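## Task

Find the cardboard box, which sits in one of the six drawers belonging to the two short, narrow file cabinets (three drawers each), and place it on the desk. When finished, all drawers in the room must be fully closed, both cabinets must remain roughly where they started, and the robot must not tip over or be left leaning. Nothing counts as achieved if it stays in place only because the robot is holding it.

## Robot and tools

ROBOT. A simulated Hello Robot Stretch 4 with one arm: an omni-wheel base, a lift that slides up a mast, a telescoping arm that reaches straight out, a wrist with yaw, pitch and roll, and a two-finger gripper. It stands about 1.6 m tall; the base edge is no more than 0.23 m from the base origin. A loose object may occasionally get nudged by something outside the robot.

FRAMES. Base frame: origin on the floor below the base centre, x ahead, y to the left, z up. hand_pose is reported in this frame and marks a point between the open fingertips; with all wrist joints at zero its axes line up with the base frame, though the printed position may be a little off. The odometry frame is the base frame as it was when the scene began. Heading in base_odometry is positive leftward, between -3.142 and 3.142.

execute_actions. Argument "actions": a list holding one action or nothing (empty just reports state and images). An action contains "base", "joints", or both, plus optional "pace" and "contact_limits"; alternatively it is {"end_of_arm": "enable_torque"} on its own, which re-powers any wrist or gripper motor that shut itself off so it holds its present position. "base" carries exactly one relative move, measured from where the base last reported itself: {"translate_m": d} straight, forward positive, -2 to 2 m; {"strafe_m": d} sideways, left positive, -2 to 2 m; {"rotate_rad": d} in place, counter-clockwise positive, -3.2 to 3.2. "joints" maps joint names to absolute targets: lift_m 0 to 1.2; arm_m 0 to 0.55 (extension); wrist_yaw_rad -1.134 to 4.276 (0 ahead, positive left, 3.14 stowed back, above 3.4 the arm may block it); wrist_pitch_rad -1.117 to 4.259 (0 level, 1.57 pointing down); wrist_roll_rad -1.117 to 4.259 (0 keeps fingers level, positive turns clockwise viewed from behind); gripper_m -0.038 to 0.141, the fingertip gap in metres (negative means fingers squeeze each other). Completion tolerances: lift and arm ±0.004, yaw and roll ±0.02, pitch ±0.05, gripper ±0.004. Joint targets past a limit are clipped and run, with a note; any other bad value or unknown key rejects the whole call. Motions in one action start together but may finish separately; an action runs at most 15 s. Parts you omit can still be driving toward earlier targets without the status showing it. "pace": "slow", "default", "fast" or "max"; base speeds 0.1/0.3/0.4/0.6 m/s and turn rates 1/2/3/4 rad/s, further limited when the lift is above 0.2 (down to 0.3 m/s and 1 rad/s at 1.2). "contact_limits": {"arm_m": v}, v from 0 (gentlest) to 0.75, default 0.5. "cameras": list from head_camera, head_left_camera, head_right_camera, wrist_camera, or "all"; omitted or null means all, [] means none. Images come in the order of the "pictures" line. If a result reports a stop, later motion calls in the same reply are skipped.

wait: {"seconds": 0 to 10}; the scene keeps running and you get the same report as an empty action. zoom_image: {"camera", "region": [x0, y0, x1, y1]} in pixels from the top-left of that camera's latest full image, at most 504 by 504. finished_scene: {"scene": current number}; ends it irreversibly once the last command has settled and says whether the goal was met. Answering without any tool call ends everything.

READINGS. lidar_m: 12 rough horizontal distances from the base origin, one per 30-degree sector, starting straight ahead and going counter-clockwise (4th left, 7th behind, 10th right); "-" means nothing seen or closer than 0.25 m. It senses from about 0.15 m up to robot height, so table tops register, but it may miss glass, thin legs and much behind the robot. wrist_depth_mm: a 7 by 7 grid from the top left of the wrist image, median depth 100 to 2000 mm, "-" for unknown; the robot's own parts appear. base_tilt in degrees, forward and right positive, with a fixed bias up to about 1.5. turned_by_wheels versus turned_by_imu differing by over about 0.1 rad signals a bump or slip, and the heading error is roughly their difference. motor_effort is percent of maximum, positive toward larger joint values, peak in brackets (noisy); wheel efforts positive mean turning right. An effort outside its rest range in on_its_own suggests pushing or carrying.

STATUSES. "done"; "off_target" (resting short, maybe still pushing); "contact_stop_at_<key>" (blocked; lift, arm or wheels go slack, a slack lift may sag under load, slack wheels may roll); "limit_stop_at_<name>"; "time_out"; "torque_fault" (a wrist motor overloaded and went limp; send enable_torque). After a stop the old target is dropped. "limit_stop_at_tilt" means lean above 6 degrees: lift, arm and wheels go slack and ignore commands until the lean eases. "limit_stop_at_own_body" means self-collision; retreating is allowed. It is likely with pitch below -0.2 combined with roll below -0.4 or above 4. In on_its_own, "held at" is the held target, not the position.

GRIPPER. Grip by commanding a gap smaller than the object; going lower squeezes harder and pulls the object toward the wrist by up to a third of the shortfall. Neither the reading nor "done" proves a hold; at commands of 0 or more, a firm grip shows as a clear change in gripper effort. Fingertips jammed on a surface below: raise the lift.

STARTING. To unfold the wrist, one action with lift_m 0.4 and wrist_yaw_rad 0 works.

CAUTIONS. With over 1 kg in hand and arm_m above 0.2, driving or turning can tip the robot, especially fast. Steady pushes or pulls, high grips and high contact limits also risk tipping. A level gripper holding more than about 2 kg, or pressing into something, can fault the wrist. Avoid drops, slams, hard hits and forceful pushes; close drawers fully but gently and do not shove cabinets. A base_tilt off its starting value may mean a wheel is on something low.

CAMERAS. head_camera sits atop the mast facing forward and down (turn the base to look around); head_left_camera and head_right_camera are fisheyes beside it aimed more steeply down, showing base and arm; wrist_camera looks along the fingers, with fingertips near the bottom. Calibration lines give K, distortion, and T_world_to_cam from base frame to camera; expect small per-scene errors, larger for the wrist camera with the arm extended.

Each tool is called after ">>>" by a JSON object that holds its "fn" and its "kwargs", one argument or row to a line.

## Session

>>> {"fn": "execute_actions", "kwargs": {
  "actions": [
    {"joints":{"lift_m":0.4,"wrist_yaw_rad":0,"gripper_m":0.1}}
  ]
}}

Scene clock: 2.37 s.
base_odometry: x=+0.000 y=+0.000 heading=+0.000 (m, m, rad; odometry frame)
turned_by_wheels: +0.000 (rad since the last result)
turned_by_imu: +0.001 (rad since the last result)
base_tilt: forward=-0.3 right=-0.1 (deg)
lidar_m: 1.16 1.28 1.79 1.76 1.94 2.09 1.51 2.32 2.18 2.44 2.04 1.66
base_status: not commanded
joint_positions: lift_m=+0.400 arm_m=-0.003 wrist_yaw_rad=+0.000 wrist_pitch_rad=-0.014 wrist_roll_rad=-0.009 gripper_m=+0.100
joint_status: all done
motor_effort: lift_m=+23(25) arm_m=-1(1) wrist_yaw_rad=-1(5) wrist_pitch_rad=-9(8) wrist_roll_rad=-1(0) gripper_m=-3(0) wheel_0=+0(0) wheel_1=-1(1) wheel_2=+0(0) (%)
hand_pose: x=+0.4568 y=-0.0873 z=+0.5821 quat_wxyz=(+1.000, -0.005, -0.007, +0.000) (m; base frame)
wrist_depth_mm: 1708 1708 1537 1499 1430 1366 1308 / 1756 1118 1025 991 1430 1366 1281 / 1708 1078 1042 976 1397 1366 1281 / 1708 1098 1025 976 1430 1366 1281 / 1708 1078 1025 976 1397 1366 1308 / 1708 1078 221 960 220 1308 1281 / 1499 1078 1008 153 1366 1308 1255
pictures: head_camera, head_left_camera, head_right_camera, wrist_camera
camera_calibration (this result's frames):
wrist_camera: T_world_to_cam=[[0.00531601, -0.999912, -0.0121855, -0.0756259], [0.0506892, 0.0124394, -0.998637, 0.625132], [0.9987, 0.00469109, 0.0507509, -0.262879], [0, 0, 0, 1]] pos_world=[0.231252, -0.0821623, 0.6367]
Images, in order (width x height): head_camera 420x560, head_left_camera 420x672, head_right_camera 420x672, wrist_camera 616x392.

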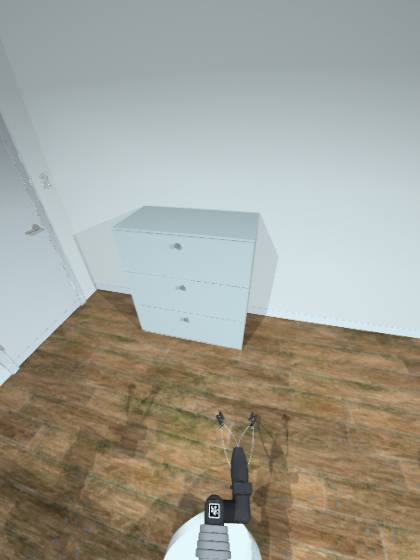

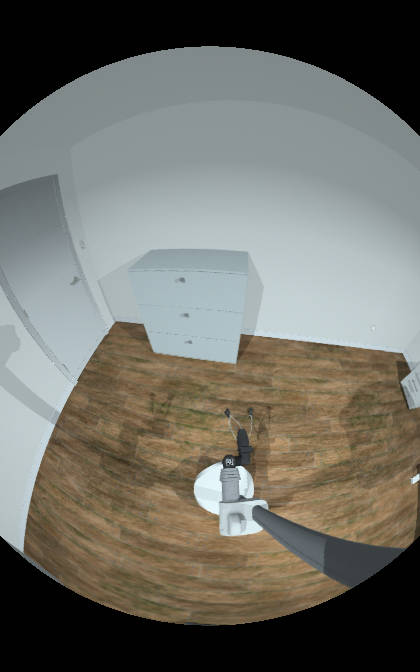

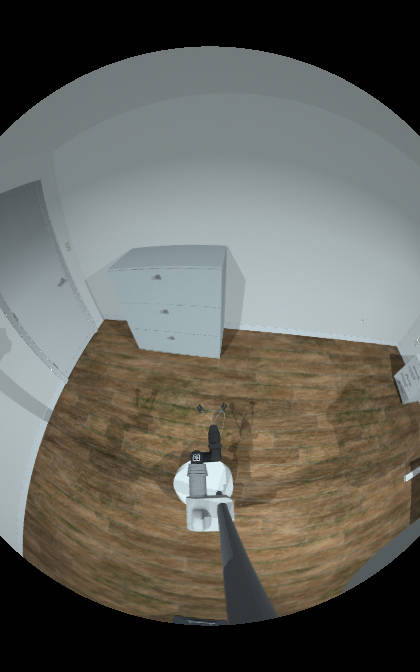

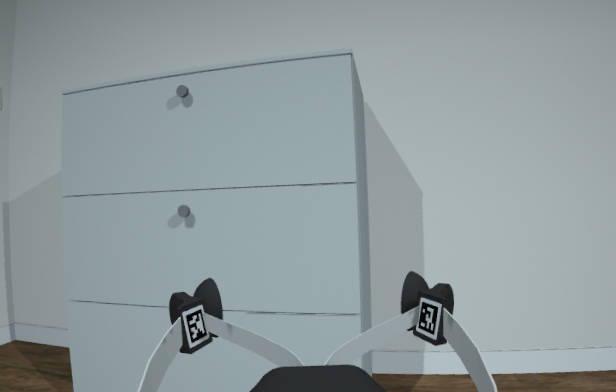

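>>> {"fn": "execute_actions", "kwargs": {
  "actions": [
    {"base":{"rotate_rad":2.85},"joints":{"lift_m":0.25,"wrist_roll_rad":1.57}}
  ],
  "cameras": ["head_camera","wrist_camera"]
}}

>>> {"fn": "wait", "kwargs": {
  "seconds": 0.3
}}

Scene clock: 7.23 s.
base_odometry: x=+0.000 y=+0.000 heading=+2.850 (m, m, rad; odometry frame)
turned_by_wheels: +2.850 (rad since the last result)
turned_by_imu: +2.920 (rad since the last result)
base_tilt: forward=-0.3 right=-0.1 (deg)
lidar_m: 1.49 1.54 2.31 2.15 2.45 1.76 1.18 1.20 1.89 1.78 1.80 2.20
base_status: done
joint_positions: lift_m=+0.250 arm_m=-0.003 wrist_yaw_rad=+0.000 wrist_pitch_rad=-0.014 wrist_roll_rad=+1.570 gripper_m=+0.100
joint_status: all done
motor_effort: lift_m=+19(22) arm_m=+0(1) wrist_yaw_rad=+0(0) wrist_pitch_rad=-8(8) wrist_roll_rad=+0(4) gripper_m=+0(0) wheel_0=-2(9) wheel_1=-1(5) wheel_2=+0(7) (%)
hand_pose: x=+0.4568 y=-0.0874 z=+0.4324 quat_wxyz=(+0.707, +0.707, -0.005, +0.005) (m; base frame)
wrist_depth_mm: 1983 1983 1983 1983 1618 831 609 / 1921 1983 1983 1983 1708 854 603 / 1921 1921 1921 1921 1708 878 609 / 1921 1921 1921 1921 1808 891 627 / 1921 1863 1863 1921 1464 891 627 / 1863 1863 216 1281 221 842 627 / 1863 1808 1863 155 1255 778 640
pictures: head_camera, wrist_camera
camera_calibration (this result's frames):
wrist_camera: T_world_to_cam=[[0.0189905, 0.0205588, -0.999608, 0.432392], [0.035916, 0.999129, 0.0212313, 0.127558], [0.999174, -0.0363051, 0.0182356, -0.24501], [0, 0, 0, 1]] pos_world=[0.232015, -0.145231, 0.433983]
Images, in order (width x height): head_camera 420x560, wrist_camera 616x392.

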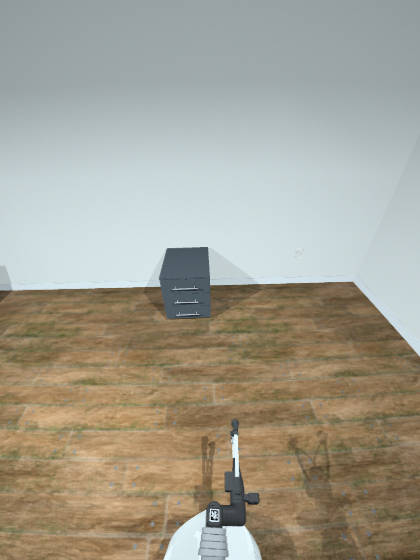

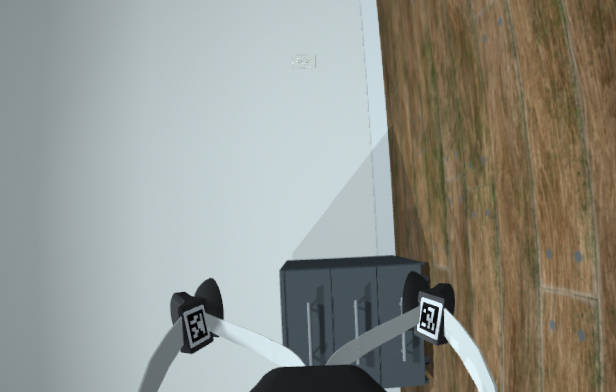

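Scene clock: 7.53 s.
base_odometry: x=+0.000 y=+0.000 heading=+2.850 (m, m, rad; odometry frame)
turned_by_wheels: +0.000 (rad since the last result)
turned_by_imu: +0.000 (rad since the last result)
base_tilt: forward=-0.3 right=-0.1 (deg)
lidar_m: 1.48 1.53 2.29 2.15 2.46 1.77 1.16 1.21 1.88 1.78 1.82 2.21
base_status: done
joint_positions: lift_m=+0.250 arm_m=-0.003 wrist_yaw_rad=+0.000 wrist_pitch_rad=-0.014 wrist_roll_rad=+1.570 gripper_m=+0.100
joint_status: all done
motor_effort: lift_m=+19(22) arm_m=-1(1) wrist_yaw_rad=+1(0) wrist_pitch_rad=-8(8) wrist_roll_rad=+1(4) gripper_m=+1(0) wheel_0=-1(9) wheel_1=-1(5) wheel_2=+0(7) (%)
hand_pose: x=+0.4568 y=-0.0874 z=+0.4324 quat_wxyz=(+0.707, +0.707, -0.005, +0.005) (m; base frame)
wrist_depth_mm: 1983 1983 1983 1983 1661 831 609 / 1983 1983 1921 1983 1708 854 603 / 1921 1921 1921 1983 1708 878 615 / 1863 1863 1921 1863 1756 891 621 / 1863 1863 1863 1921 1464 904 627 / 1863 1863 216 1281 220 831 627 / 1863 1808 1808 155 1281 778 640
wait: 0.30 s; at rest by 0.27 s
pictures: head_camera, head_left_camera, head_right_camera, wrist_camera
camera_calibration (this result's frames):
wrist_camera: T_world_to_cam=[[0.0189905, 0.0205588, -0.999608, 0.432392], [0.0359158, 0.999129, 0.0212313, 0.127558], [0.999174, -0.0363049, 0.0182356, -0.24501], [0, 0, 0, 1]] pos_world=[0.232015, -0.145231, 0.433983]
Images, in order (width x height): head_camera 420x560, head_left_camera 420x672, head_right_camera 420x672, wrist_camera 616x392.

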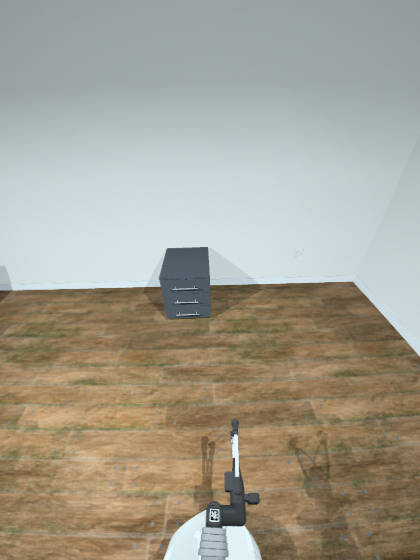

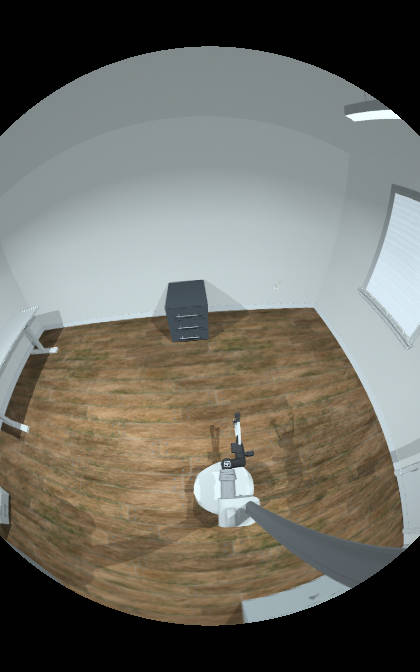

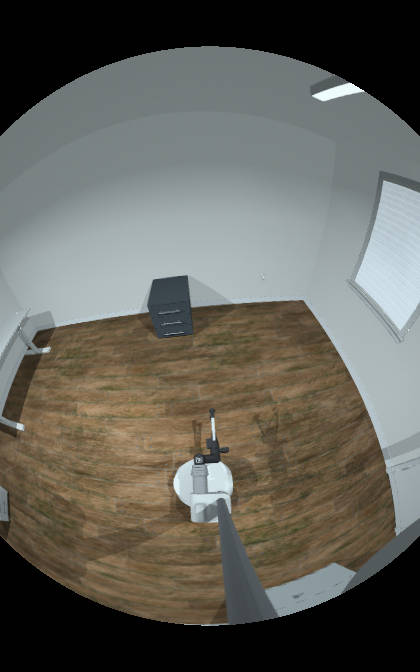

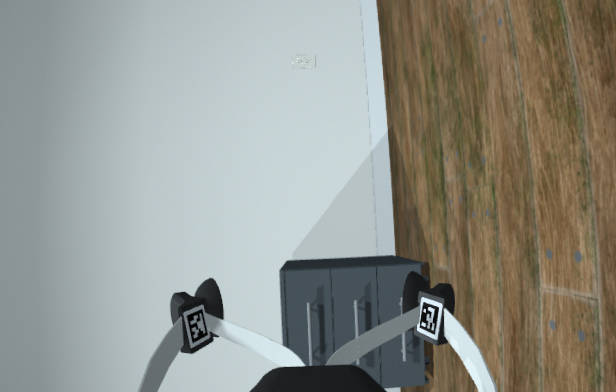

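>>> {"fn": "execute_actions", "kwargs": {
  "actions": [
    {"base":{"rotate_rad":0.11}}
  ],
  "cameras": []
}}

>>> {"fn": "execute_actions", "kwargs": {
  "actions": [
    {"base":{"strafe_m":0.19}}
  ],
  "cameras": []
}}

>>> {"fn": "execute_actions", "kwargs": {
  "actions": [
    {"base":{"translate_m":0.6},"joints":{"arm_m":0.1}}
  ],
  "cameras": ["wrist_camera"]
}}

Scene clock: 10.33 s.
base_odometry: x=+0.000 y=+0.000 heading=+2.960 (m, m, rad; odometry frame)
turned_by_wheels: +0.110 (rad since the last result)
turned_by_imu: +0.114 (rad since the last result)
base_tilt: forward=-0.3 right=-0.1 (deg)
lidar_m: 1.47 2.17 2.22 2.14 2.27 1.71 1.17 1.23 1.84 1.76 1.84 2.10
base_status: done
joint_positions: lift_m=+0.250 arm_m=-0.003 wrist_yaw_rad=+0.000 wrist_pitch_rad=-0.014 wrist_roll_rad=+1.570 gripper_m=+0.100
joint_status: not commanded
motor_effort: lift_m=+19(19) arm_m=-1(1) wrist_yaw_rad=+1(0) wrist_pitch_rad=-9(8) wrist_roll_rad=+0(1) gripper_m=+1(1) wheel_0=+0(5) wheel_1=+0(6) wheel_2=+1(5) (%)
hand_pose: x=+0.4568 y=-0.0874 z=+0.4324 quat_wxyz=(+0.707, +0.707, -0.005, +0.005) (m; base frame)
wrist_depth_mm: 1808 1808 1863 1863 1618 842 609 / 1808 1863 1863 1863 1708 854 603 / 1921 1921 1863 1863 1808 878 609 / 1808 1863 1921 1863 1618 904 615 / 1863 1863 1863 1308 1336 904 627 / 1863 1863 216 1336 221 842 627 / 1921 1921 1921 155 1661 778 640
pictures: none
No camera images: the call's "cameras" was empty. Leave "cameras" out to get every camera's image.

Scene clock: 12.23 s.
base_odometry: x=-0.034 y=-0.187 heading=+2.960 (m, m, rad; odometry frame)
turned_by_wheels: +0.000 (rad since the last result)
turned_by_imu: +0.000 (rad since the last result)
base_tilt: forward=-0.3 right=-0.1 (deg)
lidar_m: 1.47 2.20 2.00 1.96 2.26 1.69 1.17 1.23 2.03 1.97 2.05 2.15
base_status: done
joint_positions: lift_m=+0.250 arm_m=-0.003 wrist_yaw_rad=+0.000 wrist_pitch_rad=-0.014 wrist_roll_rad=+1.570 gripper_m=+0.100
joint_status: not commanded
motor_effort: lift_m=+19(19) arm_m=-1(1) wrist_yaw_rad=+0(1) wrist_pitch_rad=-7(8) wrist_roll_rad=+0(0) gripper_m=+0(1) wheel_0=+0(5) wheel_1=+0(6) wheel_2=+1(0) (%)
hand_pose: x=+0.4568 y=-0.0874 z=+0.4324 quat_wxyz=(+0.707, +0.707, -0.005, +0.005) (m; base frame)
wrist_depth_mm: 1863 1863 1863 1863 1618 842 615 / 1863 1863 1863 1921 1708 854 597 / 1863 1921 1863 1863 1537 878 609 / 1863 1863 1921 1336 1308 904 621 / 1921 1863 1863 1308 1308 917 627 / 1863 1863 216 1921 222 831 621 / 1921 1863 1983 155 1618 778 647
pictures: none
No camera images: the call's "cameras" was empty. Leave "cameras" out to get every camera's image.

Scene clock: 15.73 s.
base_odometry: x=-0.625 y=-0.079 heading=+2.960 (m, m, rad; odometry frame)
turned_by_wheels: +0.000 (rad since the last result)
turned_by_imu: +0.000 (rad since the last result)
base_tilt: forward=-0.3 right=-0.1 (deg)
lidar_m: 0.88 1.54 1.98 1.91 2.51 2.33 1.78 1.87 2.07 1.96 2.03 0.94
base_status: done
joint_positions: lift_m=+0.250 arm_m=+0.099 wrist_yaw_rad=+0.000 wrist_pitch_rad=-0.014 wrist_roll_rad=+1.570 gripper_m=+0.100
joint_status: all done
motor_effort: lift_m=+19(19) arm_m=+5(6) wrist_yaw_rad=+1(2) wrist_pitch_rad=-8(8) wrist_roll_rad=+0(0) gripper_m=-2(2) wheel_0=-1(5) wheel_1=+0(6) wheel_2=+2(9) (%)
hand_pose: x=+0.5586 y=-0.0874 z=+0.4324 quat_wxyz=(+0.707, +0.707, -0.005, +0.005) (m; base frame)
wrist_depth_mm: 1138 1138 1160 1160 1182 842 603 / 1160 1160 1160 1182 1160 854 603 / 1160 1160 1160 591 591 603 597 / 1160 1160 1160 597 597 603 597 / 1160 1160 1160 597 597 597 603 / 1182 1160 216 597 221 603 603 / 1160 1182 1182 155 597 603 603
pictures: wrist_camera
camera_calibration (this result's frames):
wrist_camera: T_world_to_cam=[[0.0190061, 0.0206147, -0.999607, 0.430448], [0.0360764, 0.999122, 0.0212907, 0.123831], [0.999168, -0.0364669, 0.0182457, -0.346768], [0, 0, 0, 1]] pos_world=[0.333831, -0.145242, 0.43397]
Images, in order (width x height): wrist_camera 616x392.

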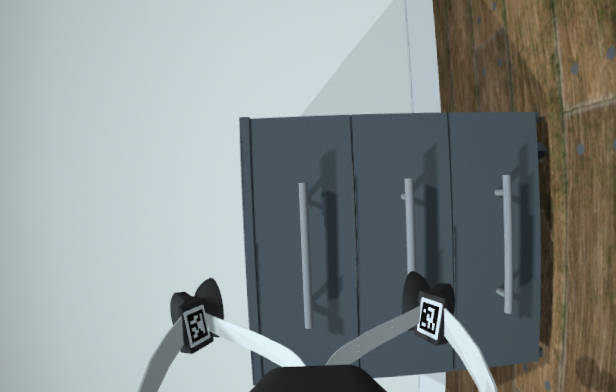

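Depth 250 at arm ≈0.445.

>>> {"fn": "execute_actions", "kwargs": {
  "actions": [
    {"joints":{"arm_m":0.445,"lift_m":0.255},"contact_limits":{"arm_m":0.2}}
  ],
  "cameras": []
}}

>>> {"fn": "execute_actions", "kwargs": {
  "actions": [
    {"joints":{"gripper_m":-0.02}}
  ],
  "cameras": []
}}

>>> {"fn": "execute_actions", "kwargs": {
  "actions": [
    {"joints":{"arm_m":0.12}}
  ],
  "cameras": ["head_camera"]
}}

>>> {"fn": "zoom_image", "kwargs": {
  "camera": "head_camera",
  "region": [140, 280, 320, 460]
}}

Scene clock: 19.93 s.
base_odometry: x=-0.625 y=-0.079 heading=+2.960 (m, m, rad; odometry frame)
turned_by_wheels: +0.000 (rad since the last result)
turned_by_imu: +0.002 (rad since the last result)
base_tilt: forward=-0.3 right=-0.1 (deg)
lidar_m: 0.87 1.53 2.00 1.94 2.49 2.31 1.80 1.84 2.06 1.97 2.03 0.96
base_status: not commanded
joint_positions: lift_m=+0.255 arm_m=+0.444 wrist_yaw_rad=+0.000 wrist_pitch_rad=-0.014 wrist_roll_rad=+1.570 gripper_m=+0.100
joint_status: all done
motor_effort: lift_m=+23(25) arm_m=+4(3) wrist_yaw_rad=+1(1) wrist_pitch_rad=-7(7) wrist_roll_rad=+0(0) gripper_m=+0(1) wheel_0=-1(0) wheel_1=+0(0) wheel_2=+1(2) (%)
contact_limits: arm_m 0.2
hand_pose: x=+0.9036 y=-0.0874 z=+0.4372 quat_wxyz=(+0.707, +0.707, -0.005, +0.005) (m; base frame)
wrist_depth_mm: 788 809 246 246 247 247 - / 809 809 246 247 247 248 248 / 798 809 246 247 247 248 249 / 809 809 247 247 248 249 244 / 809 820 246 247 248 248 249 / 820 809 216 248 221 249 250 / 820 798 247 155 248 249 -
pictures: none
No camera images: the call's "cameras" was empty. Leave "cameras" out to get every camera's image.

Scene clock: 21.87 s.
base_odometry: x=-0.625 y=-0.079 heading=+2.960 (m, m, rad; odometry frame)
turned_by_wheels: +0.000 (rad since the last result)
turned_by_imu: +0.001 (rad since the last result)
base_tilt: forward=-0.3 right=-0.1 (deg)
lidar_m: 0.89 1.52 2.01 1.93 2.49 2.31 1.78 1.86 2.07 1.96 2.02 0.93
base_status: not commanded
joint_positions: lift_m=+0.255 arm_m=+0.444 wrist_yaw_rad=+0.001 wrist_pitch_rad=-0.014 wrist_roll_rad=+1.570 gripper_m=-0.019
joint_status: all done
motor_effort: lift_m=+23(23) arm_m=+3(5) wrist_yaw_rad=-2(2) wrist_pitch_rad=-10(10) wrist_roll_rad=+0(0) gripper_m=-16(18) wheel_0=-1(0) wheel_1=+0(0) wheel_2=+2(2) (%)
hand_pose: x=+0.9039 y=-0.0872 z=+0.4370 quat_wxyz=(+0.707, +0.707, -0.005, +0.005) (m; base frame)
wrist_depth_mm: 798 798 239 239 240 247 - / 809 809 240 239 241 247 248 / 798 820 240 240 241 247 249 / 820 798 240 241 241 248 243 / 809 809 240 241 242 248 248 / 820 820 240 204 198 249 249 / 809 809 179 203 242 249 -
pictures: none
No camera images: the call's "cameras" was empty. Leave "cameras" out to get every camera's image.

Scene clock: 23.97 s.
base_odometry: x=-0.625 y=-0.079 heading=+2.961 (m, m, rad; odometry frame)
turned_by_wheels: +0.000 (rad since the last result)
turned_by_imu: +0.001 (rad since the last result)
base_tilt: forward=-0.3 right=-0.1 (deg)
lidar_m: 0.55 1.55 1.99 1.93 2.50 2.31 1.78 1.87 2.07 1.96 2.03 0.61
base_status: not commanded
joint_positions: lift_m=+0.255 arm_m=+0.121 wrist_yaw_rad=+0.008 wrist_pitch_rad=-0.013 wrist_roll_rad=+1.570 gripper_m=-0.019
joint_status: all done
on_its_own: wrist_yaw_rad is at rest, and its effort (-21) is outside its rest range (-13 to +13)
motor_effort: lift_m=+23(23) arm_m=-5(13) wrist_yaw_rad=-21(21) wrist_pitch_rad=-13(13) wrist_roll_rad=+0(0) gripper_m=-18(14) wheel_0=+3(2) wheel_1=+1(1) wheel_2=+3(3) (%)
hand_pose: x=+0.5808 y=-0.0852 z=+0.4366 quat_wxyz=(+0.707, +0.707, -0.002, +0.007) (m; base frame)
wrist_depth_mm: 1118 1118 236 237 238 842 609 / 1138 1118 238 238 238 798 597 / 1118 1118 237 238 240 574 574 / 1138 1138 238 238 240 580 580 / 1118 1118 239 239 241 580 574 / 1138 1160 240 204 202 580 580 / 1160 1160 181 202 243 574 597
pictures: head_camera
Images, in order (width x height): head_camera 420x560.

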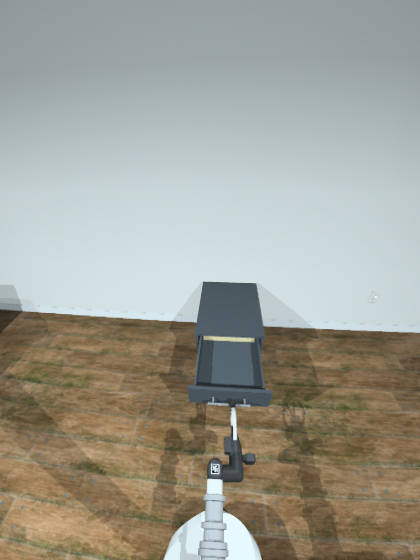

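Region (140, 280, 320, 460) of head_camera's 420x560 image, scaled by 2.800, with more detail than that image has.

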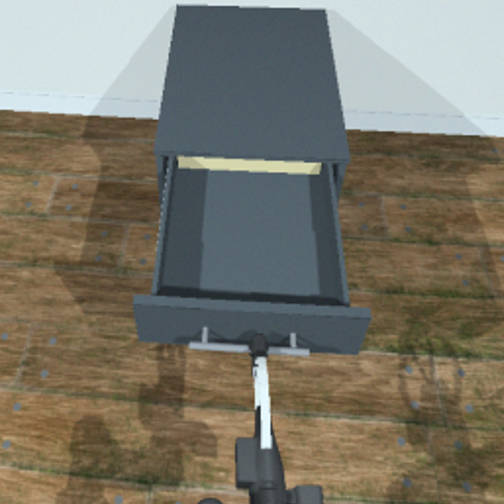

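>>> {"fn": "execute_actions", "kwargs": {
  "actions": [
    {"joints":{"arm_m":0.462},"contact_limits":{"arm_m":0.3}}
  ],
  "cameras": []
}}

>>> {"fn": "execute_actions", "kwargs": {
  "actions": [
    {"joints":{"gripper_m":0.1}}
  ],
  "cameras": []
}}

>>> {"fn": "execute_actions", "kwargs": {
  "actions": [
    {"joints":{"arm_m":0.33}}
  ],
  "cameras": []
}}

>>> {"fn": "execute_actions", "kwargs": {
  "actions": [
    {"joints":{"lift_m":0.098}}
  ],
  "cameras": []
}}

>>> {"fn": "execute_actions", "kwargs": {
  "actions": [
    {"joints":{"arm_m":0.445},"contact_limits":{"arm_m":0.2}}
  ],
  "cameras": []
}}

>>> {"fn": "execute_actions", "kwargs": {
  "actions": [
    {"joints":{"gripper_m":-0.02}}
  ],
  "cameras": []
}}

>>> {"fn": "execute_actions", "kwargs": {
  "actions": [
    {"joints":{"arm_m":0.12}}
  ],
  "cameras": ["head_camera"]
}}

>>> {"fn": "zoom_image", "kwargs": {
  "camera": "head_camera",
  "region": [140, 280, 320, 460]
}}

Scene clock: 30.40 s.
base_odometry: x=-0.625 y=-0.079 heading=+2.960 (m, m, rad; odometry frame)
turned_by_wheels: -0.001 (rad since the last result)
turned_by_imu: +0.001 (rad since the last result)
base_tilt: forward=-0.3 right=-0.1 (deg)
lidar_m: 0.88 1.55 2.01 1.92 2.48 2.30 1.79 1.87 2.07 1.98 2.04 0.94
base_status: not commanded
joint_positions: lift_m=+0.255 arm_m=+0.461 wrist_yaw_rad=-0.002 wrist_pitch_rad=-0.014 wrist_roll_rad=+1.570 gripper_m=-0.020
joint_status: all done
motor_effort: lift_m=+23(23) arm_m=+6(10) wrist_yaw_rad=+7(22) wrist_pitch_rad=-10(13) wrist_roll_rad=+0(0) gripper_m=-12(16) wheel_0=-1(3) wheel_1=+0(2) wheel_2=-1(3) (%)
contact_limits: arm_m 0.3
hand_pose: x=+0.9202 y=-0.0880 z=+0.4369 quat_wxyz=(+0.707, +0.707, -0.006, +0.004) (m; base frame)
wrist_depth_mm: 788 778 229 230 230 231 - / 778 788 229 230 231 231 232 / 788 788 229 230 230 232 232 / 798 798 229 230 231 232 232 / 798 798 230 230 231 232 233 / 798 798 229 196 231 233 232 / 798 798 180 193 231 232 -
pictures: none
No camera images: the call's "cameras" was empty. Leave "cameras" out to get every camera's image.

Scene clock: 32.33 s.
base_odometry: x=-0.624 y=-0.079 heading=+2.960 (m, m, rad; odometry frame)
turned_by_wheels: +0.000 (rad since the last result)
turned_by_imu: +0.001 (rad since the last result)
base_tilt: forward=-0.3 right=-0.1 (deg)
lidar_m: 0.87 1.54 1.98 1.94 2.48 2.33 1.78 1.86 2.06 1.96 2.05 0.95
base_status: not commanded
joint_positions: lift_m=+0.255 arm_m=+0.461 wrist_yaw_rad=+0.000 wrist_pitch_rad=-0.014 wrist_roll_rad=+1.570 gripper_m=+0.100
joint_status: all done
motor_effort: lift_m=+23(23) arm_m=+5(6) wrist_yaw_rad=+2(13) wrist_pitch_rad=-10(11) wrist_roll_rad=+0(0) gripper_m=+3(11) wheel_0=+1(2) wheel_1=+2(2) wheel_2=-2(4) (%)
hand_pose: x=+0.9204 y=-0.0875 z=+0.4369 quat_wxyz=(+0.707, +0.707, -0.005, +0.005) (m; base frame)
wrist_depth_mm: 778 778 230 230 232 232 - / 798 788 230 231 233 233 234 / 788 788 231 232 233 234 235 / 798 798 232 233 233 234 234 / 798 798 233 233 233 235 236 / 798 798 233 196 235 234 235 / 809 798 181 159 234 236 -
pictures: none
No camera images: the call's "cameras" was empty. Leave "cameras" out to get every camera's image.

Scene clock: 33.77 s.
base_odometry: x=-0.624 y=-0.079 heading=+2.960 (m, m, rad; odometry frame)
turned_by_wheels: +0.000 (rad since the last result)
turned_by_imu: +0.001 (rad since the last result)
base_tilt: forward=-0.3 right=-0.1 (deg)
lidar_m: 0.88 1.55 2.00 1.93 2.51 2.31 1.78 1.86 2.07 1.97 2.04 0.95
base_status: not commanded
joint_positions: lift_m=+0.255 arm_m=+0.331 wrist_yaw_rad=+0.000 wrist_pitch_rad=-0.014 wrist_roll_rad=+1.570 gripper_m=+0.100
joint_status: all done
motor_effort: lift_m=+22(23) arm_m=-4(1) wrist_yaw_rad=+1(5) wrist_pitch_rad=-8(14) wrist_roll_rad=+0(0) gripper_m=-3(1) wheel_0=+1(1) wheel_1=+2(2) wheel_2=+0(2) (%)
hand_pose: x=+0.7901 y=-0.0874 z=+0.4371 quat_wxyz=(+0.707, +0.707, -0.005, +0.005) (m; base frame)
wrist_depth_mm: 917 917 917 917 931 842 609 / 917 917 364 362 364 364 364 / 917 931 362 364 364 364 364 / 917 917 362 364 364 366 368 / 931 931 364 364 366 364 366 / 931 931 216 366 220 366 366 / 931 917 366 155 368 368 368
pictures: none
No camera images: the call's "cameras" was empty. Leave "cameras" out to get every camera's image.

Scene clock: 35.50 s.
base_odometry: x=-0.624 y=-0.079 heading=+2.960 (m, m, rad; odometry frame)
turned_by_wheels: +0.000 (rad since the last result)
turned_by_imu: +0.001 (rad since the last result)
base_tilt: forward=-0.3 right=-0.1 (deg)
lidar_m: 0.86 1.54 2.02 1.92 2.50 2.32 1.77 1.86 2.06 1.97 2.02 0.96
base_status: not commanded
joint_positions: lift_m=+0.098 arm_m=+0.331 wrist_yaw_rad=+0.000 wrist_pitch_rad=-0.014 wrist_roll_rad=+1.570 gripper_m=+0.100
joint_status: all done
motor_effort: lift_m=+18(22) arm_m=-4(4) wrist_yaw_rad=+1(1) wrist_pitch_rad=-9(9) wrist_roll_rad=+0(1) gripper_m=+0(4) wheel_0=+0(1) wheel_1=+2(2) wheel_2=+0(0) (%)
hand_pose: x=+0.7901 y=-0.0874 z=+0.2805 quat_wxyz=(+0.707, +0.707, -0.005, +0.005) (m; base frame)
wrist_depth_mm: 917 904 917 931 931 530 384 / 917 362 362 364 362 366 394 / 362 362 362 362 364 366 394 / 359 359 362 364 364 366 375 / 931 362 364 364 364 366 389 / 931 362 216 366 221 368 387 / 931 364 366 155 368 366 387
pictures: none
No camera images: the call's "cameras" was empty. Leave "cameras" out to get every camera's image.

Scene clock: 36.87 s.
base_odometry: x=-0.624 y=-0.079 heading=+2.960 (m, m, rad; odometry frame)
turned_by_wheels: +0.000 (rad since the last result)
turned_by_imu: +0.001 (rad since the last result)
base_tilt: forward=-0.3 right=-0.1 (deg)
lidar_m: 0.87 1.54 2.00 1.93 2.50 2.34 1.76 1.85 2.08 1.95 2.00 0.94
base_status: not commanded
joint_positions: lift_m=+0.098 arm_m=+0.444 wrist_yaw_rad=+0.000 wrist_pitch_rad=-0.014 wrist_roll_rad=+1.570 gripper_m=+0.100
joint_status: all done
motor_effort: lift_m=+18(18) arm_m=+5(1) wrist_yaw_rad=+1(1) wrist_pitch_rad=-9(8) wrist_roll_rad=+0(0) gripper_m=+1(0) wheel_0=+1(1) wheel_1=+1(1) wheel_2=+0(0) (%)
contact_limits: arm_m 0.2
hand_pose: x=+0.9036 y=-0.0874 z=+0.2805 quat_wxyz=(+0.707, +0.707, -0.005, +0.005) (m; base frame)
wrist_depth_mm: 246 247 247 249 249 249 - / 247 247 248 249 249 250 251 / 247 248 248 249 250 250 251 / 245 248 249 249 250 251 242 / 248 248 249 250 250 251 251 / 248 249 216 250 220 252 252 / 232 249 250 155 251 252 -
pictures: none
No camera images: the call's "cameras" was empty. Leave "cameras" out to get every camera's image.

Scene clock: 38.80 s.
base_odometry: x=-0.625 y=-0.079 heading=+2.960 (m, m, rad; odometry frame)
turned_by_wheels: +0.000 (rad since the last result)
turned_by_imu: +0.001 (rad since the last result)
base_tilt: forward=-0.3 right=-0.1 (deg)
lidar_m: 0.88 1.54 2.01 1.92 2.48 2.32 1.79 1.86 2.05 1.94 2.03 0.93
base_status: not commanded
joint_positions: lift_m=+0.098 arm_m=+0.444 wrist_yaw_rad=+0.001 wrist_pitch_rad=-0.014 wrist_roll_rad=+1.570 gripper_m=-0.019
joint_status: all done
motor_effort: lift_m=+18(18) arm_m=+3(5) wrist_yaw_rad=-2(2) wrist_pitch_rad=-8(8) wrist_roll_rad=+0(0) gripper_m=-20(20) wheel_0=+1(1) wheel_1=+1(2) wheel_2=+0(0) (%)
hand_pose: x=+0.9039 y=-0.0871 z=+0.2806 quat_wxyz=(+0.707, +0.707, -0.005, +0.005) (m; base frame)
wrist_depth_mm: 246 246 242 242 242 249 - / 245 246 242 243 244 250 250 / 247 248 243 243 244 250 251 / 244 248 243 244 244 250 243 / 247 248 243 245 245 251 252 / 248 249 244 206 244 251 252 / 232 249 179 208 245 252 -
pictures: none
No camera images: the call's "cameras" was empty. Leave "cameras" out to get every camera's image.

Scene clock: 40.90 s.
base_odometry: x=-0.625 y=-0.079 heading=+2.961 (m, m, rad; odometry frame)
turned_by_wheels: +0.000 (rad since the last result)
turned_by_imu: +0.001 (rad since the last result)
base_tilt: forward=-0.3 right=-0.1 (deg)
lidar_m: 0.54 1.53 2.00 1.94 2.47 2.30 1.79 1.86 2.06 1.97 2.03 0.60
base_status: not commanded
joint_positions: lift_m=+0.098 arm_m=+0.121 wrist_yaw_rad=+0.006 wrist_pitch_rad=-0.014 wrist_roll_rad=+1.570 gripper_m=-0.019
joint_status: all done
on_its_own: wrist_yaw_rad is at rest, and its effort (-17) is outside its rest range (-13 to +13)
motor_effort: lift_m=+18(18) arm_m=-4(10) wrist_yaw_rad=-17(18) wrist_pitch_rad=-8(9) wrist_roll_rad=+0(0) gripper_m=-13(20) wheel_0=+2(3) wheel_1=+1(1) wheel_2=+4(4) (%)
hand_pose: x=+0.5807 y=-0.0856 z=+0.2805 quat_wxyz=(+0.707, +0.707, -0.003, +0.007) (m; base frame)
wrist_depth_mm: 1098 1138 240 240 241 530 387 / 1118 1118 241 242 243 544 394 / 1138 1138 242 242 243 559 404 / 1138 1118 242 243 243 569 397 / 1138 1138 243 244 243 580 413 / 1138 1138 243 206 199 574 410 / 1138 1138 179 204 245 462 410
pictures: head_camera
Images, in order (width x height): head_camera 420x560.

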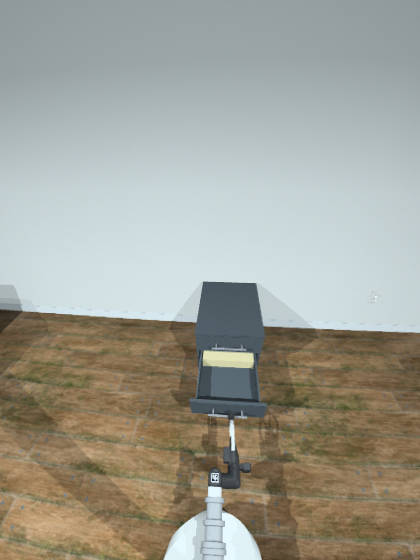

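Region (140, 280, 320, 460) of head_camera's 420x560 image, scaled by 2.800, with more detail than that image has.

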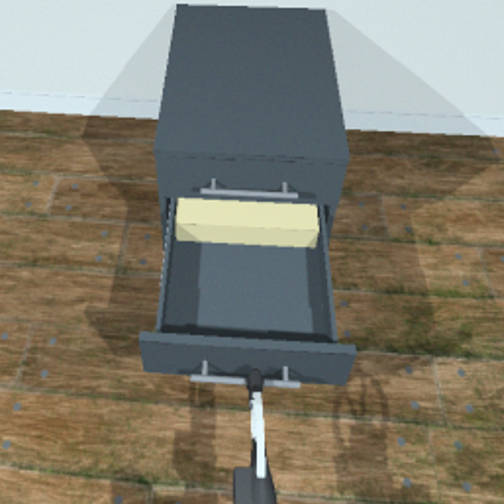

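>>> {"fn": "execute_actions", "kwargs": {
  "actions": [
    {"joints":{"arm_m":0.462},"contact_limits":{"arm_m":0.3}}
  ],
  "cameras": []
}}

>>> {"fn": "execute_actions", "kwargs": {
  "actions": [
    {"joints":{"gripper_m":0.1}}
  ],
  "cameras": []
}}

>>> {"fn": "execute_actions", "kwargs": {
  "actions": [
    {"joints":{"arm_m":0.33}}
  ],
  "cameras": []
}}

>>> {"fn": "execute_actions", "kwargs": {
  "actions": [
    {"joints":{"lift_m":0.02,"wrist_pitch_rad":0.25}}
  ],
  "cameras": []
}}

>>> {"fn": "execute_actions", "kwargs": {
  "actions": [
    {"joints":{"arm_m":0.447},"contact_limits":{"arm_m":0.2}}
  ],
  "cameras": []
}}

>>> {"fn": "execute_actions", "kwargs": {
  "actions": [
    {"joints":{"gripper_m":-0.02}}
  ],
  "cameras": []
}}

>>> {"fn": "execute_actions", "kwargs": {
  "actions": [
    {"joints":{"arm_m":0.125}}
  ],
  "cameras": ["head_camera"]
}}

>>> {"fn": "zoom_image", "kwargs": {
  "camera": "head_camera",
  "region": [140, 280, 320, 460]
}}

Scene clock: 47.00 s.
base_odometry: x=-0.625 y=-0.079 heading=+2.960 (m, m, rad; odometry frame)
turned_by_wheels: -0.001 (rad since the last result)
turned_by_imu: +0.001 (rad since the last result)
base_tilt: forward=-0.3 right=-0.1 (deg)
lidar_m: 0.88 1.57 2.02 1.93 2.52 2.32 1.79 1.87 2.06 1.97 2.03 0.93
base_status: not commanded
joint_positions: lift_m=+0.098 arm_m=+0.461 wrist_yaw_rad=-0.002 wrist_pitch_rad=-0.015 wrist_roll_rad=+1.570 gripper_m=-0.020
joint_status: all done
motor_effort: lift_m=+18(18) arm_m=+6(5) wrist_yaw_rad=+7(17) wrist_pitch_rad=-6(10) wrist_roll_rad=+0(0) gripper_m=-12(17) wheel_0=-2(3) wheel_1=+0(1) wheel_2=-1(4) (%)
contact_limits: arm_m 0.3
hand_pose: x=+0.9202 y=-0.0880 z=+0.2807 quat_wxyz=(+0.707, +0.707, -0.006, +0.004) (m; base frame)
wrist_depth_mm: 230 230 231 232 233 233 - / 229 231 232 231 233 234 234 / 230 230 231 232 233 234 234 / 230 231 231 232 232 234 234 / 230 231 232 233 233 234 234 / 230 232 232 197 233 234 234 / 231 232 181 195 233 234 -
pictures: none
No camera images: the call's "cameras" was empty. Leave "cameras" out to get every camera's image.

Scene clock: 48.93 s.
base_odometry: x=-0.624 y=-0.079 heading=+2.960 (m, m, rad; odometry frame)
turned_by_wheels: +0.000 (rad since the last result)
turned_by_imu: +0.001 (rad since the last result)
base_tilt: forward=-0.3 right=-0.1 (deg)
lidar_m: 0.87 1.55 2.02 1.93 2.49 2.32 1.79 1.85 2.07 1.95 2.05 0.96
base_status: not commanded
joint_positions: lift_m=+0.098 arm_m=+0.461 wrist_yaw_rad=-0.001 wrist_pitch_rad=-0.015 wrist_roll_rad=+1.570 gripper_m=+0.100
joint_status: all done
motor_effort: lift_m=+18(18) arm_m=+6(5) wrist_yaw_rad=+2(12) wrist_pitch_rad=-7(6) wrist_roll_rad=+0(0) gripper_m=+0(10) wheel_0=+1(2) wheel_1=+2(2) wheel_2=-3(4) (%)
hand_pose: x=+0.9203 y=-0.0876 z=+0.2807 quat_wxyz=(+0.707, +0.707, -0.005, +0.005) (m; base frame)
wrist_depth_mm: 231 231 232 233 233 234 - / 231 233 232 233 233 234 236 / 231 232 233 233 234 235 236 / 230 233 235 234 235 235 236 / 233 233 234 234 236 236 236 / 233 234 235 199 236 236 237 / 219 235 181 175 211 237 -
pictures: none
No camera images: the call's "cameras" was empty. Leave "cameras" out to get every camera's image.

Scene clock: 50.37 s.
base_odometry: x=-0.624 y=-0.079 heading=+2.960 (m, m, rad; odometry frame)
turned_by_wheels: +0.000 (rad since the last result)
turned_by_imu: +0.001 (rad since the last result)
base_tilt: forward=-0.3 right=-0.1 (deg)
lidar_m: 0.88 1.54 1.99 1.93 2.51 2.32 1.77 1.84 2.08 1.96 2.04 0.94
base_status: not commanded
joint_positions: lift_m=+0.098 arm_m=+0.331 wrist_yaw_rad=+0.000 wrist_pitch_rad=-0.014 wrist_roll_rad=+1.570 gripper_m=+0.100
joint_status: all done
motor_effort: lift_m=+18(18) arm_m=-4(7) wrist_yaw_rad=+1(5) wrist_pitch_rad=-9(11) wrist_roll_rad=+0(0) gripper_m=+0(0) wheel_0=+1(1) wheel_1=+2(2) wheel_2=+0(3) (%)
hand_pose: x=+0.7901 y=-0.0874 z=+0.2805 quat_wxyz=(+0.707, +0.707, -0.005, +0.005) (m; base frame)
wrist_depth_mm: 917 917 917 917 904 530 389 / 917 362 364 364 364 366 392 / 362 362 364 364 364 366 399 / 917 364 364 366 366 368 377 / 931 364 364 366 366 368 389 / 931 364 216 368 220 368 389 / 931 366 368 155 368 368 387
pictures: none
No camera images: the call's "cameras" was empty. Leave "cameras" out to get every camera's image.

Scene clock: 51.67 s.
base_odometry: x=-0.624 y=-0.079 heading=+2.960 (m, m, rad; odometry frame)
turned_by_wheels: +0.000 (rad since the last result)
turned_by_imu: +0.001 (rad since the last result)
base_tilt: forward=-0.3 right=-0.1 (deg)
lidar_m: 0.86 1.57 2.00 1.95 2.47 2.32 1.77 1.87 2.07 1.95 2.06 0.95
base_status: not commanded
joint_positions: lift_m=+0.020 arm_m=+0.331 wrist_yaw_rad=+0.000 wrist_pitch_rad=+0.252 wrist_roll_rad=+1.570 gripper_m=+0.100
joint_status: all done
motor_effort: lift_m=+18(22) arm_m=-4(4) wrist_yaw_rad=+1(1) wrist_pitch_rad=-6(8) wrist_roll_rad=+0(1) gripper_m=+0(0) wheel_0=+1(1) wheel_1=+2(2) wheel_2=+0(0) (%)
hand_pose: x=+0.7811 y=-0.0874 z=+0.1265 quat_wxyz=(+0.702, +0.701, +0.089, -0.089) (m; base frame)
wrist_depth_mm: 809 842 904 627 349 237 - / 320 340 366 387 353 242 197 / 317 336 362 382 359 245 200 / 315 338 362 382 364 246 202 / 317 336 359 382 368 248 203 / 317 338 216 382 221 236 202 / 320 330 355 154 345 224 -
pictures: none
No camera images: the call's "cameras" was empty. Leave "cameras" out to get every camera's image.

Scene clock: 53.03 s.
base_odometry: x=-0.624 y=-0.079 heading=+2.960 (m, m, rad; odometry frame)
turned_by_wheels: +0.000 (rad since the last result)
turned_by_imu: +0.001 (rad since the last result)
base_tilt: forward=-0.3 right=-0.1 (deg)
lidar_m: 0.87 1.54 2.00 1.93 2.47 2.31 1.80 1.85 2.06 1.97 2.04 0.96
base_status: not commanded
joint_positions: lift_m=+0.020 arm_m=+0.446 wrist_yaw_rad=-0.001 wrist_pitch_rad=+0.252 wrist_roll_rad=+1.570 gripper_m=+0.100
joint_status: all done
motor_effort: lift_m=+18(18) arm_m=+6(2) wrist_yaw_rad=+3(3) wrist_pitch_rad=-7(6) wrist_roll_rad=+0(0) gripper_m=-1(1) wheel_0=+1(1) wheel_1=+2(2) wheel_2=+0(0) (%)
contact_limits: arm_m 0.2
hand_pose: x=+0.8962 y=-0.0876 z=+0.1265 quat_wxyz=(+0.702, +0.701, +0.089, -0.089) (m; base frame)
wrist_depth_mm: 218 229 245 262 300 236 - / 217 230 245 262 296 240 197 / 217 230 245 262 300 244 200 / 218 230 246 259 281 247 201 / 218 230 246 257 281 248 202 / 218 230 224 257 220 236 202 / 219 228 243 154 281 224 -
pictures: none
No camera images: the call's "cameras" was empty. Leave "cameras" out to get every camera's image.

Scene clock: 54.97 s.
base_odometry: x=-0.624 y=-0.079 heading=+2.960 (m, m, rad; odometry frame)
turned_by_wheels: +0.000 (rad since the last result)
turned_by_imu: +0.001 (rad since the last result)
base_tilt: forward=-0.3 right=-0.1 (deg)
lidar_m: 0.87 1.54 2.00 1.93 2.48 2.32 1.78 1.86 2.05 1.97 2.02 0.97
base_status: not commanded
joint_positions: lift_m=+0.020 arm_m=+0.446 wrist_yaw_rad=+0.001 wrist_pitch_rad=+0.252 wrist_roll_rad=+1.570 gripper_m=-0.019
joint_status: all done
motor_effort: lift_m=+18(18) arm_m=+4(6) wrist_yaw_rad=-1(3) wrist_pitch_rad=-7(8) wrist_roll_rad=+0(1) gripper_m=-16(19) wheel_0=+1(1) wheel_1=+2(2) wheel_2=+0(0) (%)
hand_pose: x=+0.8967 y=-0.0873 z=+0.1264 quat_wxyz=(+0.702, +0.701, +0.089, -0.089) (m; base frame)
wrist_depth_mm: 216 229 240 256 300 236 - / 216 229 241 256 293 241 197 / 217 229 240 256 276 243 199 / 217 230 241 252 274 246 201 / 218 229 241 252 276 248 201 / 216 229 236 213 270 247 201 / 218 228 179 220 270 213 -
pictures: none
No camera images: the call's "cameras" was empty. Leave "cameras" out to get every camera's image.

Scene clock: 57.03 s.
base_odometry: x=-0.625 y=-0.079 heading=+2.961 (m, m, rad; odometry frame)
turned_by_wheels: +0.000 (rad since the last result)
turned_by_imu: +0.001 (rad since the last result)
base_tilt: forward=-0.3 right=-0.1 (deg)
lidar_m: 0.57 1.53 2.01 1.93 2.49 2.33 1.79 1.85 2.06 1.96 2.02 0.61
base_status: not commanded
joint_positions: lift_m=+0.020 arm_m=+0.126 wrist_yaw_rad=+0.005 wrist_pitch_rad=+0.253 wrist_roll_rad=+1.570 gripper_m=-0.019
joint_status: all done
on_its_own: wrist_yaw_rad is at rest, and its effort (-14) is outside its rest range (-13 to +13)
motor_effort: lift_m=+18(18) arm_m=-4(7) wrist_yaw_rad=-14(19) wrist_pitch_rad=-11(10) wrist_roll_rad=+0(0) gripper_m=-16(20) wheel_0=+2(2) wheel_1=+2(2) wheel_2=+3(4) (%)
hand_pose: x=+0.5764 y=-0.0860 z=+0.1260 quat_wxyz=(+0.702, +0.701, +0.091, -0.088) (m; base frame)
wrist_depth_mm: 976 1042 239 255 306 237 - / 991 1042 239 255 273 240 197 / 492 521 240 255 274 244 200 / 496 521 240 251 274 246 202 / 496 521 240 251 274 248 202 / 496 517 237 213 267 247 202 / 496 517 180 220 270 215 -
pictures: head_camera
Images, in order (width x height): head_camera 420x560.

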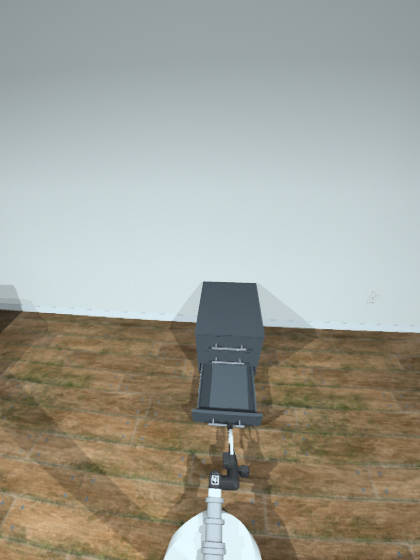

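Region (140, 280, 320, 460) of head_camera's 420x560 image, scaled by 2.800, with more detail than that image has.

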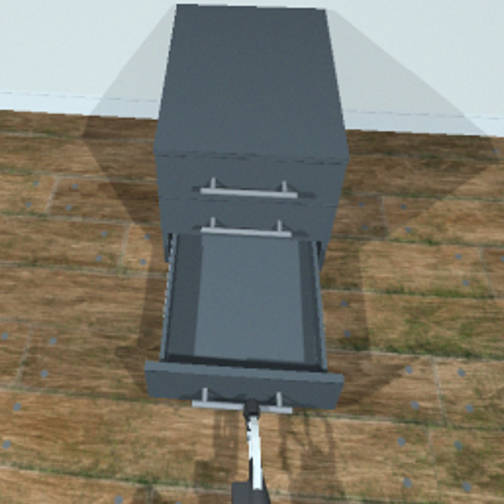

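>>> {"fn": "execute_actions", "kwargs": {
  "actions": [
    {"joints":{"arm_m":0.462},"contact_limits":{"arm_m":0.3}}
  ],
  "cameras": []
}}

>>> {"fn": "execute_actions", "kwargs": {
  "actions": [
    {"joints":{"gripper_m":0.1}}
  ],
  "cameras": []
}}

>>> {"fn": "execute_actions", "kwargs": {
  "actions": [
    {"joints":{"arm_m":0.2}}
  ],
  "cameras": []
}}

>>> {"fn": "execute_actions", "kwargs": {
  "actions": [
    {"joints":{"wrist_pitch_rad":0}}
  ],
  "cameras": []
}}

>>> {"fn": "execute_actions", "kwargs": {
  "actions": [
    {"base":{"rotate_rad":1.535},"joints":{"lift_m":0.255,"arm_m":0.1}}
  ],
  "cameras": ["head_camera"]
}}

Scene clock: 62.00 s.
base_odometry: x=-0.624 y=-0.079 heading=+2.960 (m, m, rad; odometry frame)
turned_by_wheels: -0.001 (rad since the last result)
turned_by_imu: +0.001 (rad since the last result)
base_tilt: forward=-0.3 right=-0.1 (deg)
lidar_m: 0.88 1.55 2.01 1.92 2.48 2.31 1.80 1.85 2.06 1.96 2.01 0.94
base_status: not commanded
joint_positions: lift_m=+0.020 arm_m=+0.461 wrist_yaw_rad=-0.003 wrist_pitch_rad=+0.255 wrist_roll_rad=+1.570 gripper_m=-0.020
joint_status: all done
motor_effort: lift_m=+18(18) arm_m=+6(7) wrist_yaw_rad=+9(14) wrist_pitch_rad=-15(15) wrist_roll_rad=-1(0) gripper_m=-16(20) wheel_0=-2(3) wheel_1=+0(2) wheel_2=-2(4) (%)
contact_limits: arm_m 0.3
hand_pose: x=+0.9107 y=-0.0882 z=+0.1257 quat_wxyz=(+0.702, +0.701, +0.089, -0.091) (m; base frame)
wrist_depth_mm: 204 216 230 248 265 236 - / 204 216 231 246 264 239 195 / 206 216 230 246 264 241 198 / 205 216 231 242 264 244 200 / 204 216 231 242 264 245 200 / 204 216 226 208 210 245 200 / 205 213 179 208 258 212 -
pictures: none
No camera images: the call's "cameras" was empty. Leave "cameras" out to get every camera's image.

Scene clock: 63.93 s.
base_odometry: x=-0.624 y=-0.079 heading=+2.960 (m, m, rad; odometry frame)
turned_by_wheels: +0.000 (rad since the last result)
turned_by_imu: +0.001 (rad since the last result)
base_tilt: forward=-0.3 right=-0.1 (deg)
lidar_m: 0.87 1.53 2.01 1.92 2.49 2.32 1.79 1.85 2.07 1.96 2.03 0.95
base_status: not commanded
joint_positions: lift_m=+0.020 arm_m=+0.461 wrist_yaw_rad=-0.001 wrist_pitch_rad=+0.257 wrist_roll_rad=+1.570 gripper_m=+0.100
joint_status: all done
motor_effort: lift_m=+18(18) arm_m=+5(6) wrist_yaw_rad=+4(9) wrist_pitch_rad=-20(21) wrist_roll_rad=+0(0) gripper_m=-1(14) wheel_0=-1(2) wheel_1=+0(1) wheel_2=-2(2) (%)
hand_pose: x=+0.9110 y=-0.0877 z=+0.1251 quat_wxyz=(+0.702, +0.701, +0.090, -0.091) (m; base frame)
wrist_depth_mm: 204 215 230 246 285 233 - / 204 216 230 246 264 236 193 / 204 216 229 246 264 240 196 / 205 216 230 241 264 242 198 / 204 216 230 241 264 243 198 / 204 216 225 242 215 242 198 / 204 216 187 169 262 220 -
pictures: none
No camera images: the call's "cameras" was empty. Leave "cameras" out to get every camera's image.

Scene clock: 65.83 s.
base_odometry: x=-0.625 y=-0.079 heading=+2.960 (m, m, rad; odometry frame)
turned_by_wheels: +0.000 (rad since the last result)
turned_by_imu: +0.001 (rad since the last result)
base_tilt: forward=-0.3 right=-0.1 (deg)
lidar_m: 0.87 1.55 2.00 1.93 2.48 2.32 1.80 1.86 2.08 1.97 2.03 0.94
base_status: not commanded
joint_positions: lift_m=+0.020 arm_m=+0.201 wrist_yaw_rad=+0.000 wrist_pitch_rad=+0.253 wrist_roll_rad=+1.570 gripper_m=+0.100
joint_status: all done
motor_effort: lift_m=+19(19) arm_m=-5(3) wrist_yaw_rad=+1(5) wrist_pitch_rad=-9(22) wrist_roll_rad=+0(0) gripper_m=+3(1) wheel_0=-2(2) wheel_1=+0(0) wheel_2=+0(2) (%)
hand_pose: x=+0.6510 y=-0.0874 z=+0.1263 quat_wxyz=(+0.702, +0.701, +0.089, -0.089) (m; base frame)
wrist_depth_mm: 917 960 1025 621 349 238 - / 931 960 1025 574 353 242 198 / 433 455 488 512 359 245 200 / 433 459 480 512 364 247 202 / 430 455 484 512 366 249 203 / 430 455 216 512 221 236 202 / 430 449 480 155 345 224 -
pictures: none
No camera images: the call's "cameras" was empty. Leave "cameras" out to get every camera's image.

Scene clock: 66.53 s.
base_odometry: x=-0.625 y=-0.079 heading=+2.960 (m, m, rad; odometry frame)
turned_by_wheels: +0.000 (rad since the last result)
turned_by_imu: +0.000 (rad since the last result)
base_tilt: forward=-0.3 right=-0.1 (deg)
lidar_m: 0.87 1.54 2.00 1.93 2.47 2.29 1.79 1.84 2.07 1.96 2.03 0.95
base_status: not commanded
joint_positions: lift_m=+0.020 arm_m=+0.201 wrist_yaw_rad=+0.000 wrist_pitch_rad=+0.003 wrist_roll_rad=+1.570 gripper_m=+0.100
joint_status: all done
motor_effort: lift_m=+19(19) arm_m=-5(4) wrist_yaw_rad=+1(1) wrist_pitch_rad=-10(12) wrist_roll_rad=-1(0) gripper_m=+0(1) wheel_0=-1(2) wheel_1=+0(0) wheel_2=+0(0) (%)
hand_pose: x=+0.6602 y=-0.0874 z=+0.1975 quat_wxyz=(+0.707, +0.707, +0.001, -0.001) (m; base frame)
wrist_depth_mm: 1025 1025 1060 1042 691 366 - / 1042 1042 1060 1060 634 377 274 / 488 488 492 496 500 384 281 / 484 492 496 500 496 392 285 / 1042 492 492 496 500 394 286 / 1060 492 216 500 220 368 286 / 1042 488 492 155 500 340 -
pictures: none
No camera images: the call's "cameras" was empty. Leave "cameras" out to get every camera's image.

Scene clock: 68.60 s.
base_odometry: x=-0.625 y=-0.079 heading=-1.788 (m, m, rad; odometry frame)
turned_by_wheels: +1.535 (rad since the last result)
turned_by_imu: +1.572 (rad since the last result)
base_tilt: forward=-0.3 right=-0.1 (deg)
lidar_m: 1.92 2.48 2.31 1.78 1.83 2.07 1.98 2.07 0.95 0.89 1.53 2.02
base_status: done
joint_positions: lift_m=+0.255 arm_m=+0.101 wrist_yaw_rad=+0.000 wrist_pitch_rad=+0.003 wrist_roll_rad=+1.570 gripper_m=+0.100
joint_status: all done
motor_effort: lift_m=+23(23) arm_m=-4(5) wrist_yaw_rad=+1(1) wrist_pitch_rad=-9(9) wrist_roll_rad=+0(0) gripper_m=-2(2) wheel_0=+0(5) wheel_1=-1(3) wheel_2=-1(11) (%)
hand_pose: x=+0.5602 y=-0.0874 z=+0.4322 quat_wxyz=(+0.707, +0.707, +0.001, -0.001) (m; base frame)
wrist_depth_mm: - - - - 1537 820 597 / - - - - 1618 831 585 / - - - - 1661 854 609 / - - - - 1708 878 615 / - - - - 1756 878 621 / - - 216 - 222 820 615 / - - - 155 1576 759 627
pictures: head_camera
Images, in order (width x height): head_camera 420x560.

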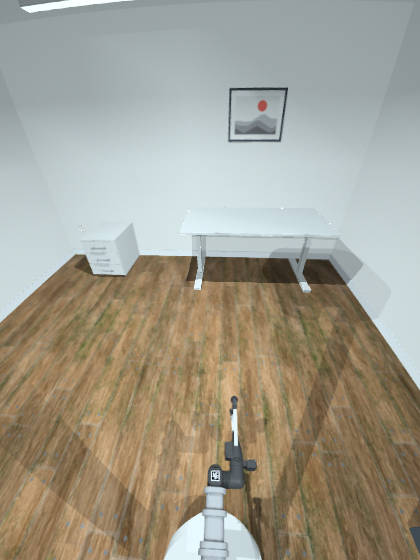

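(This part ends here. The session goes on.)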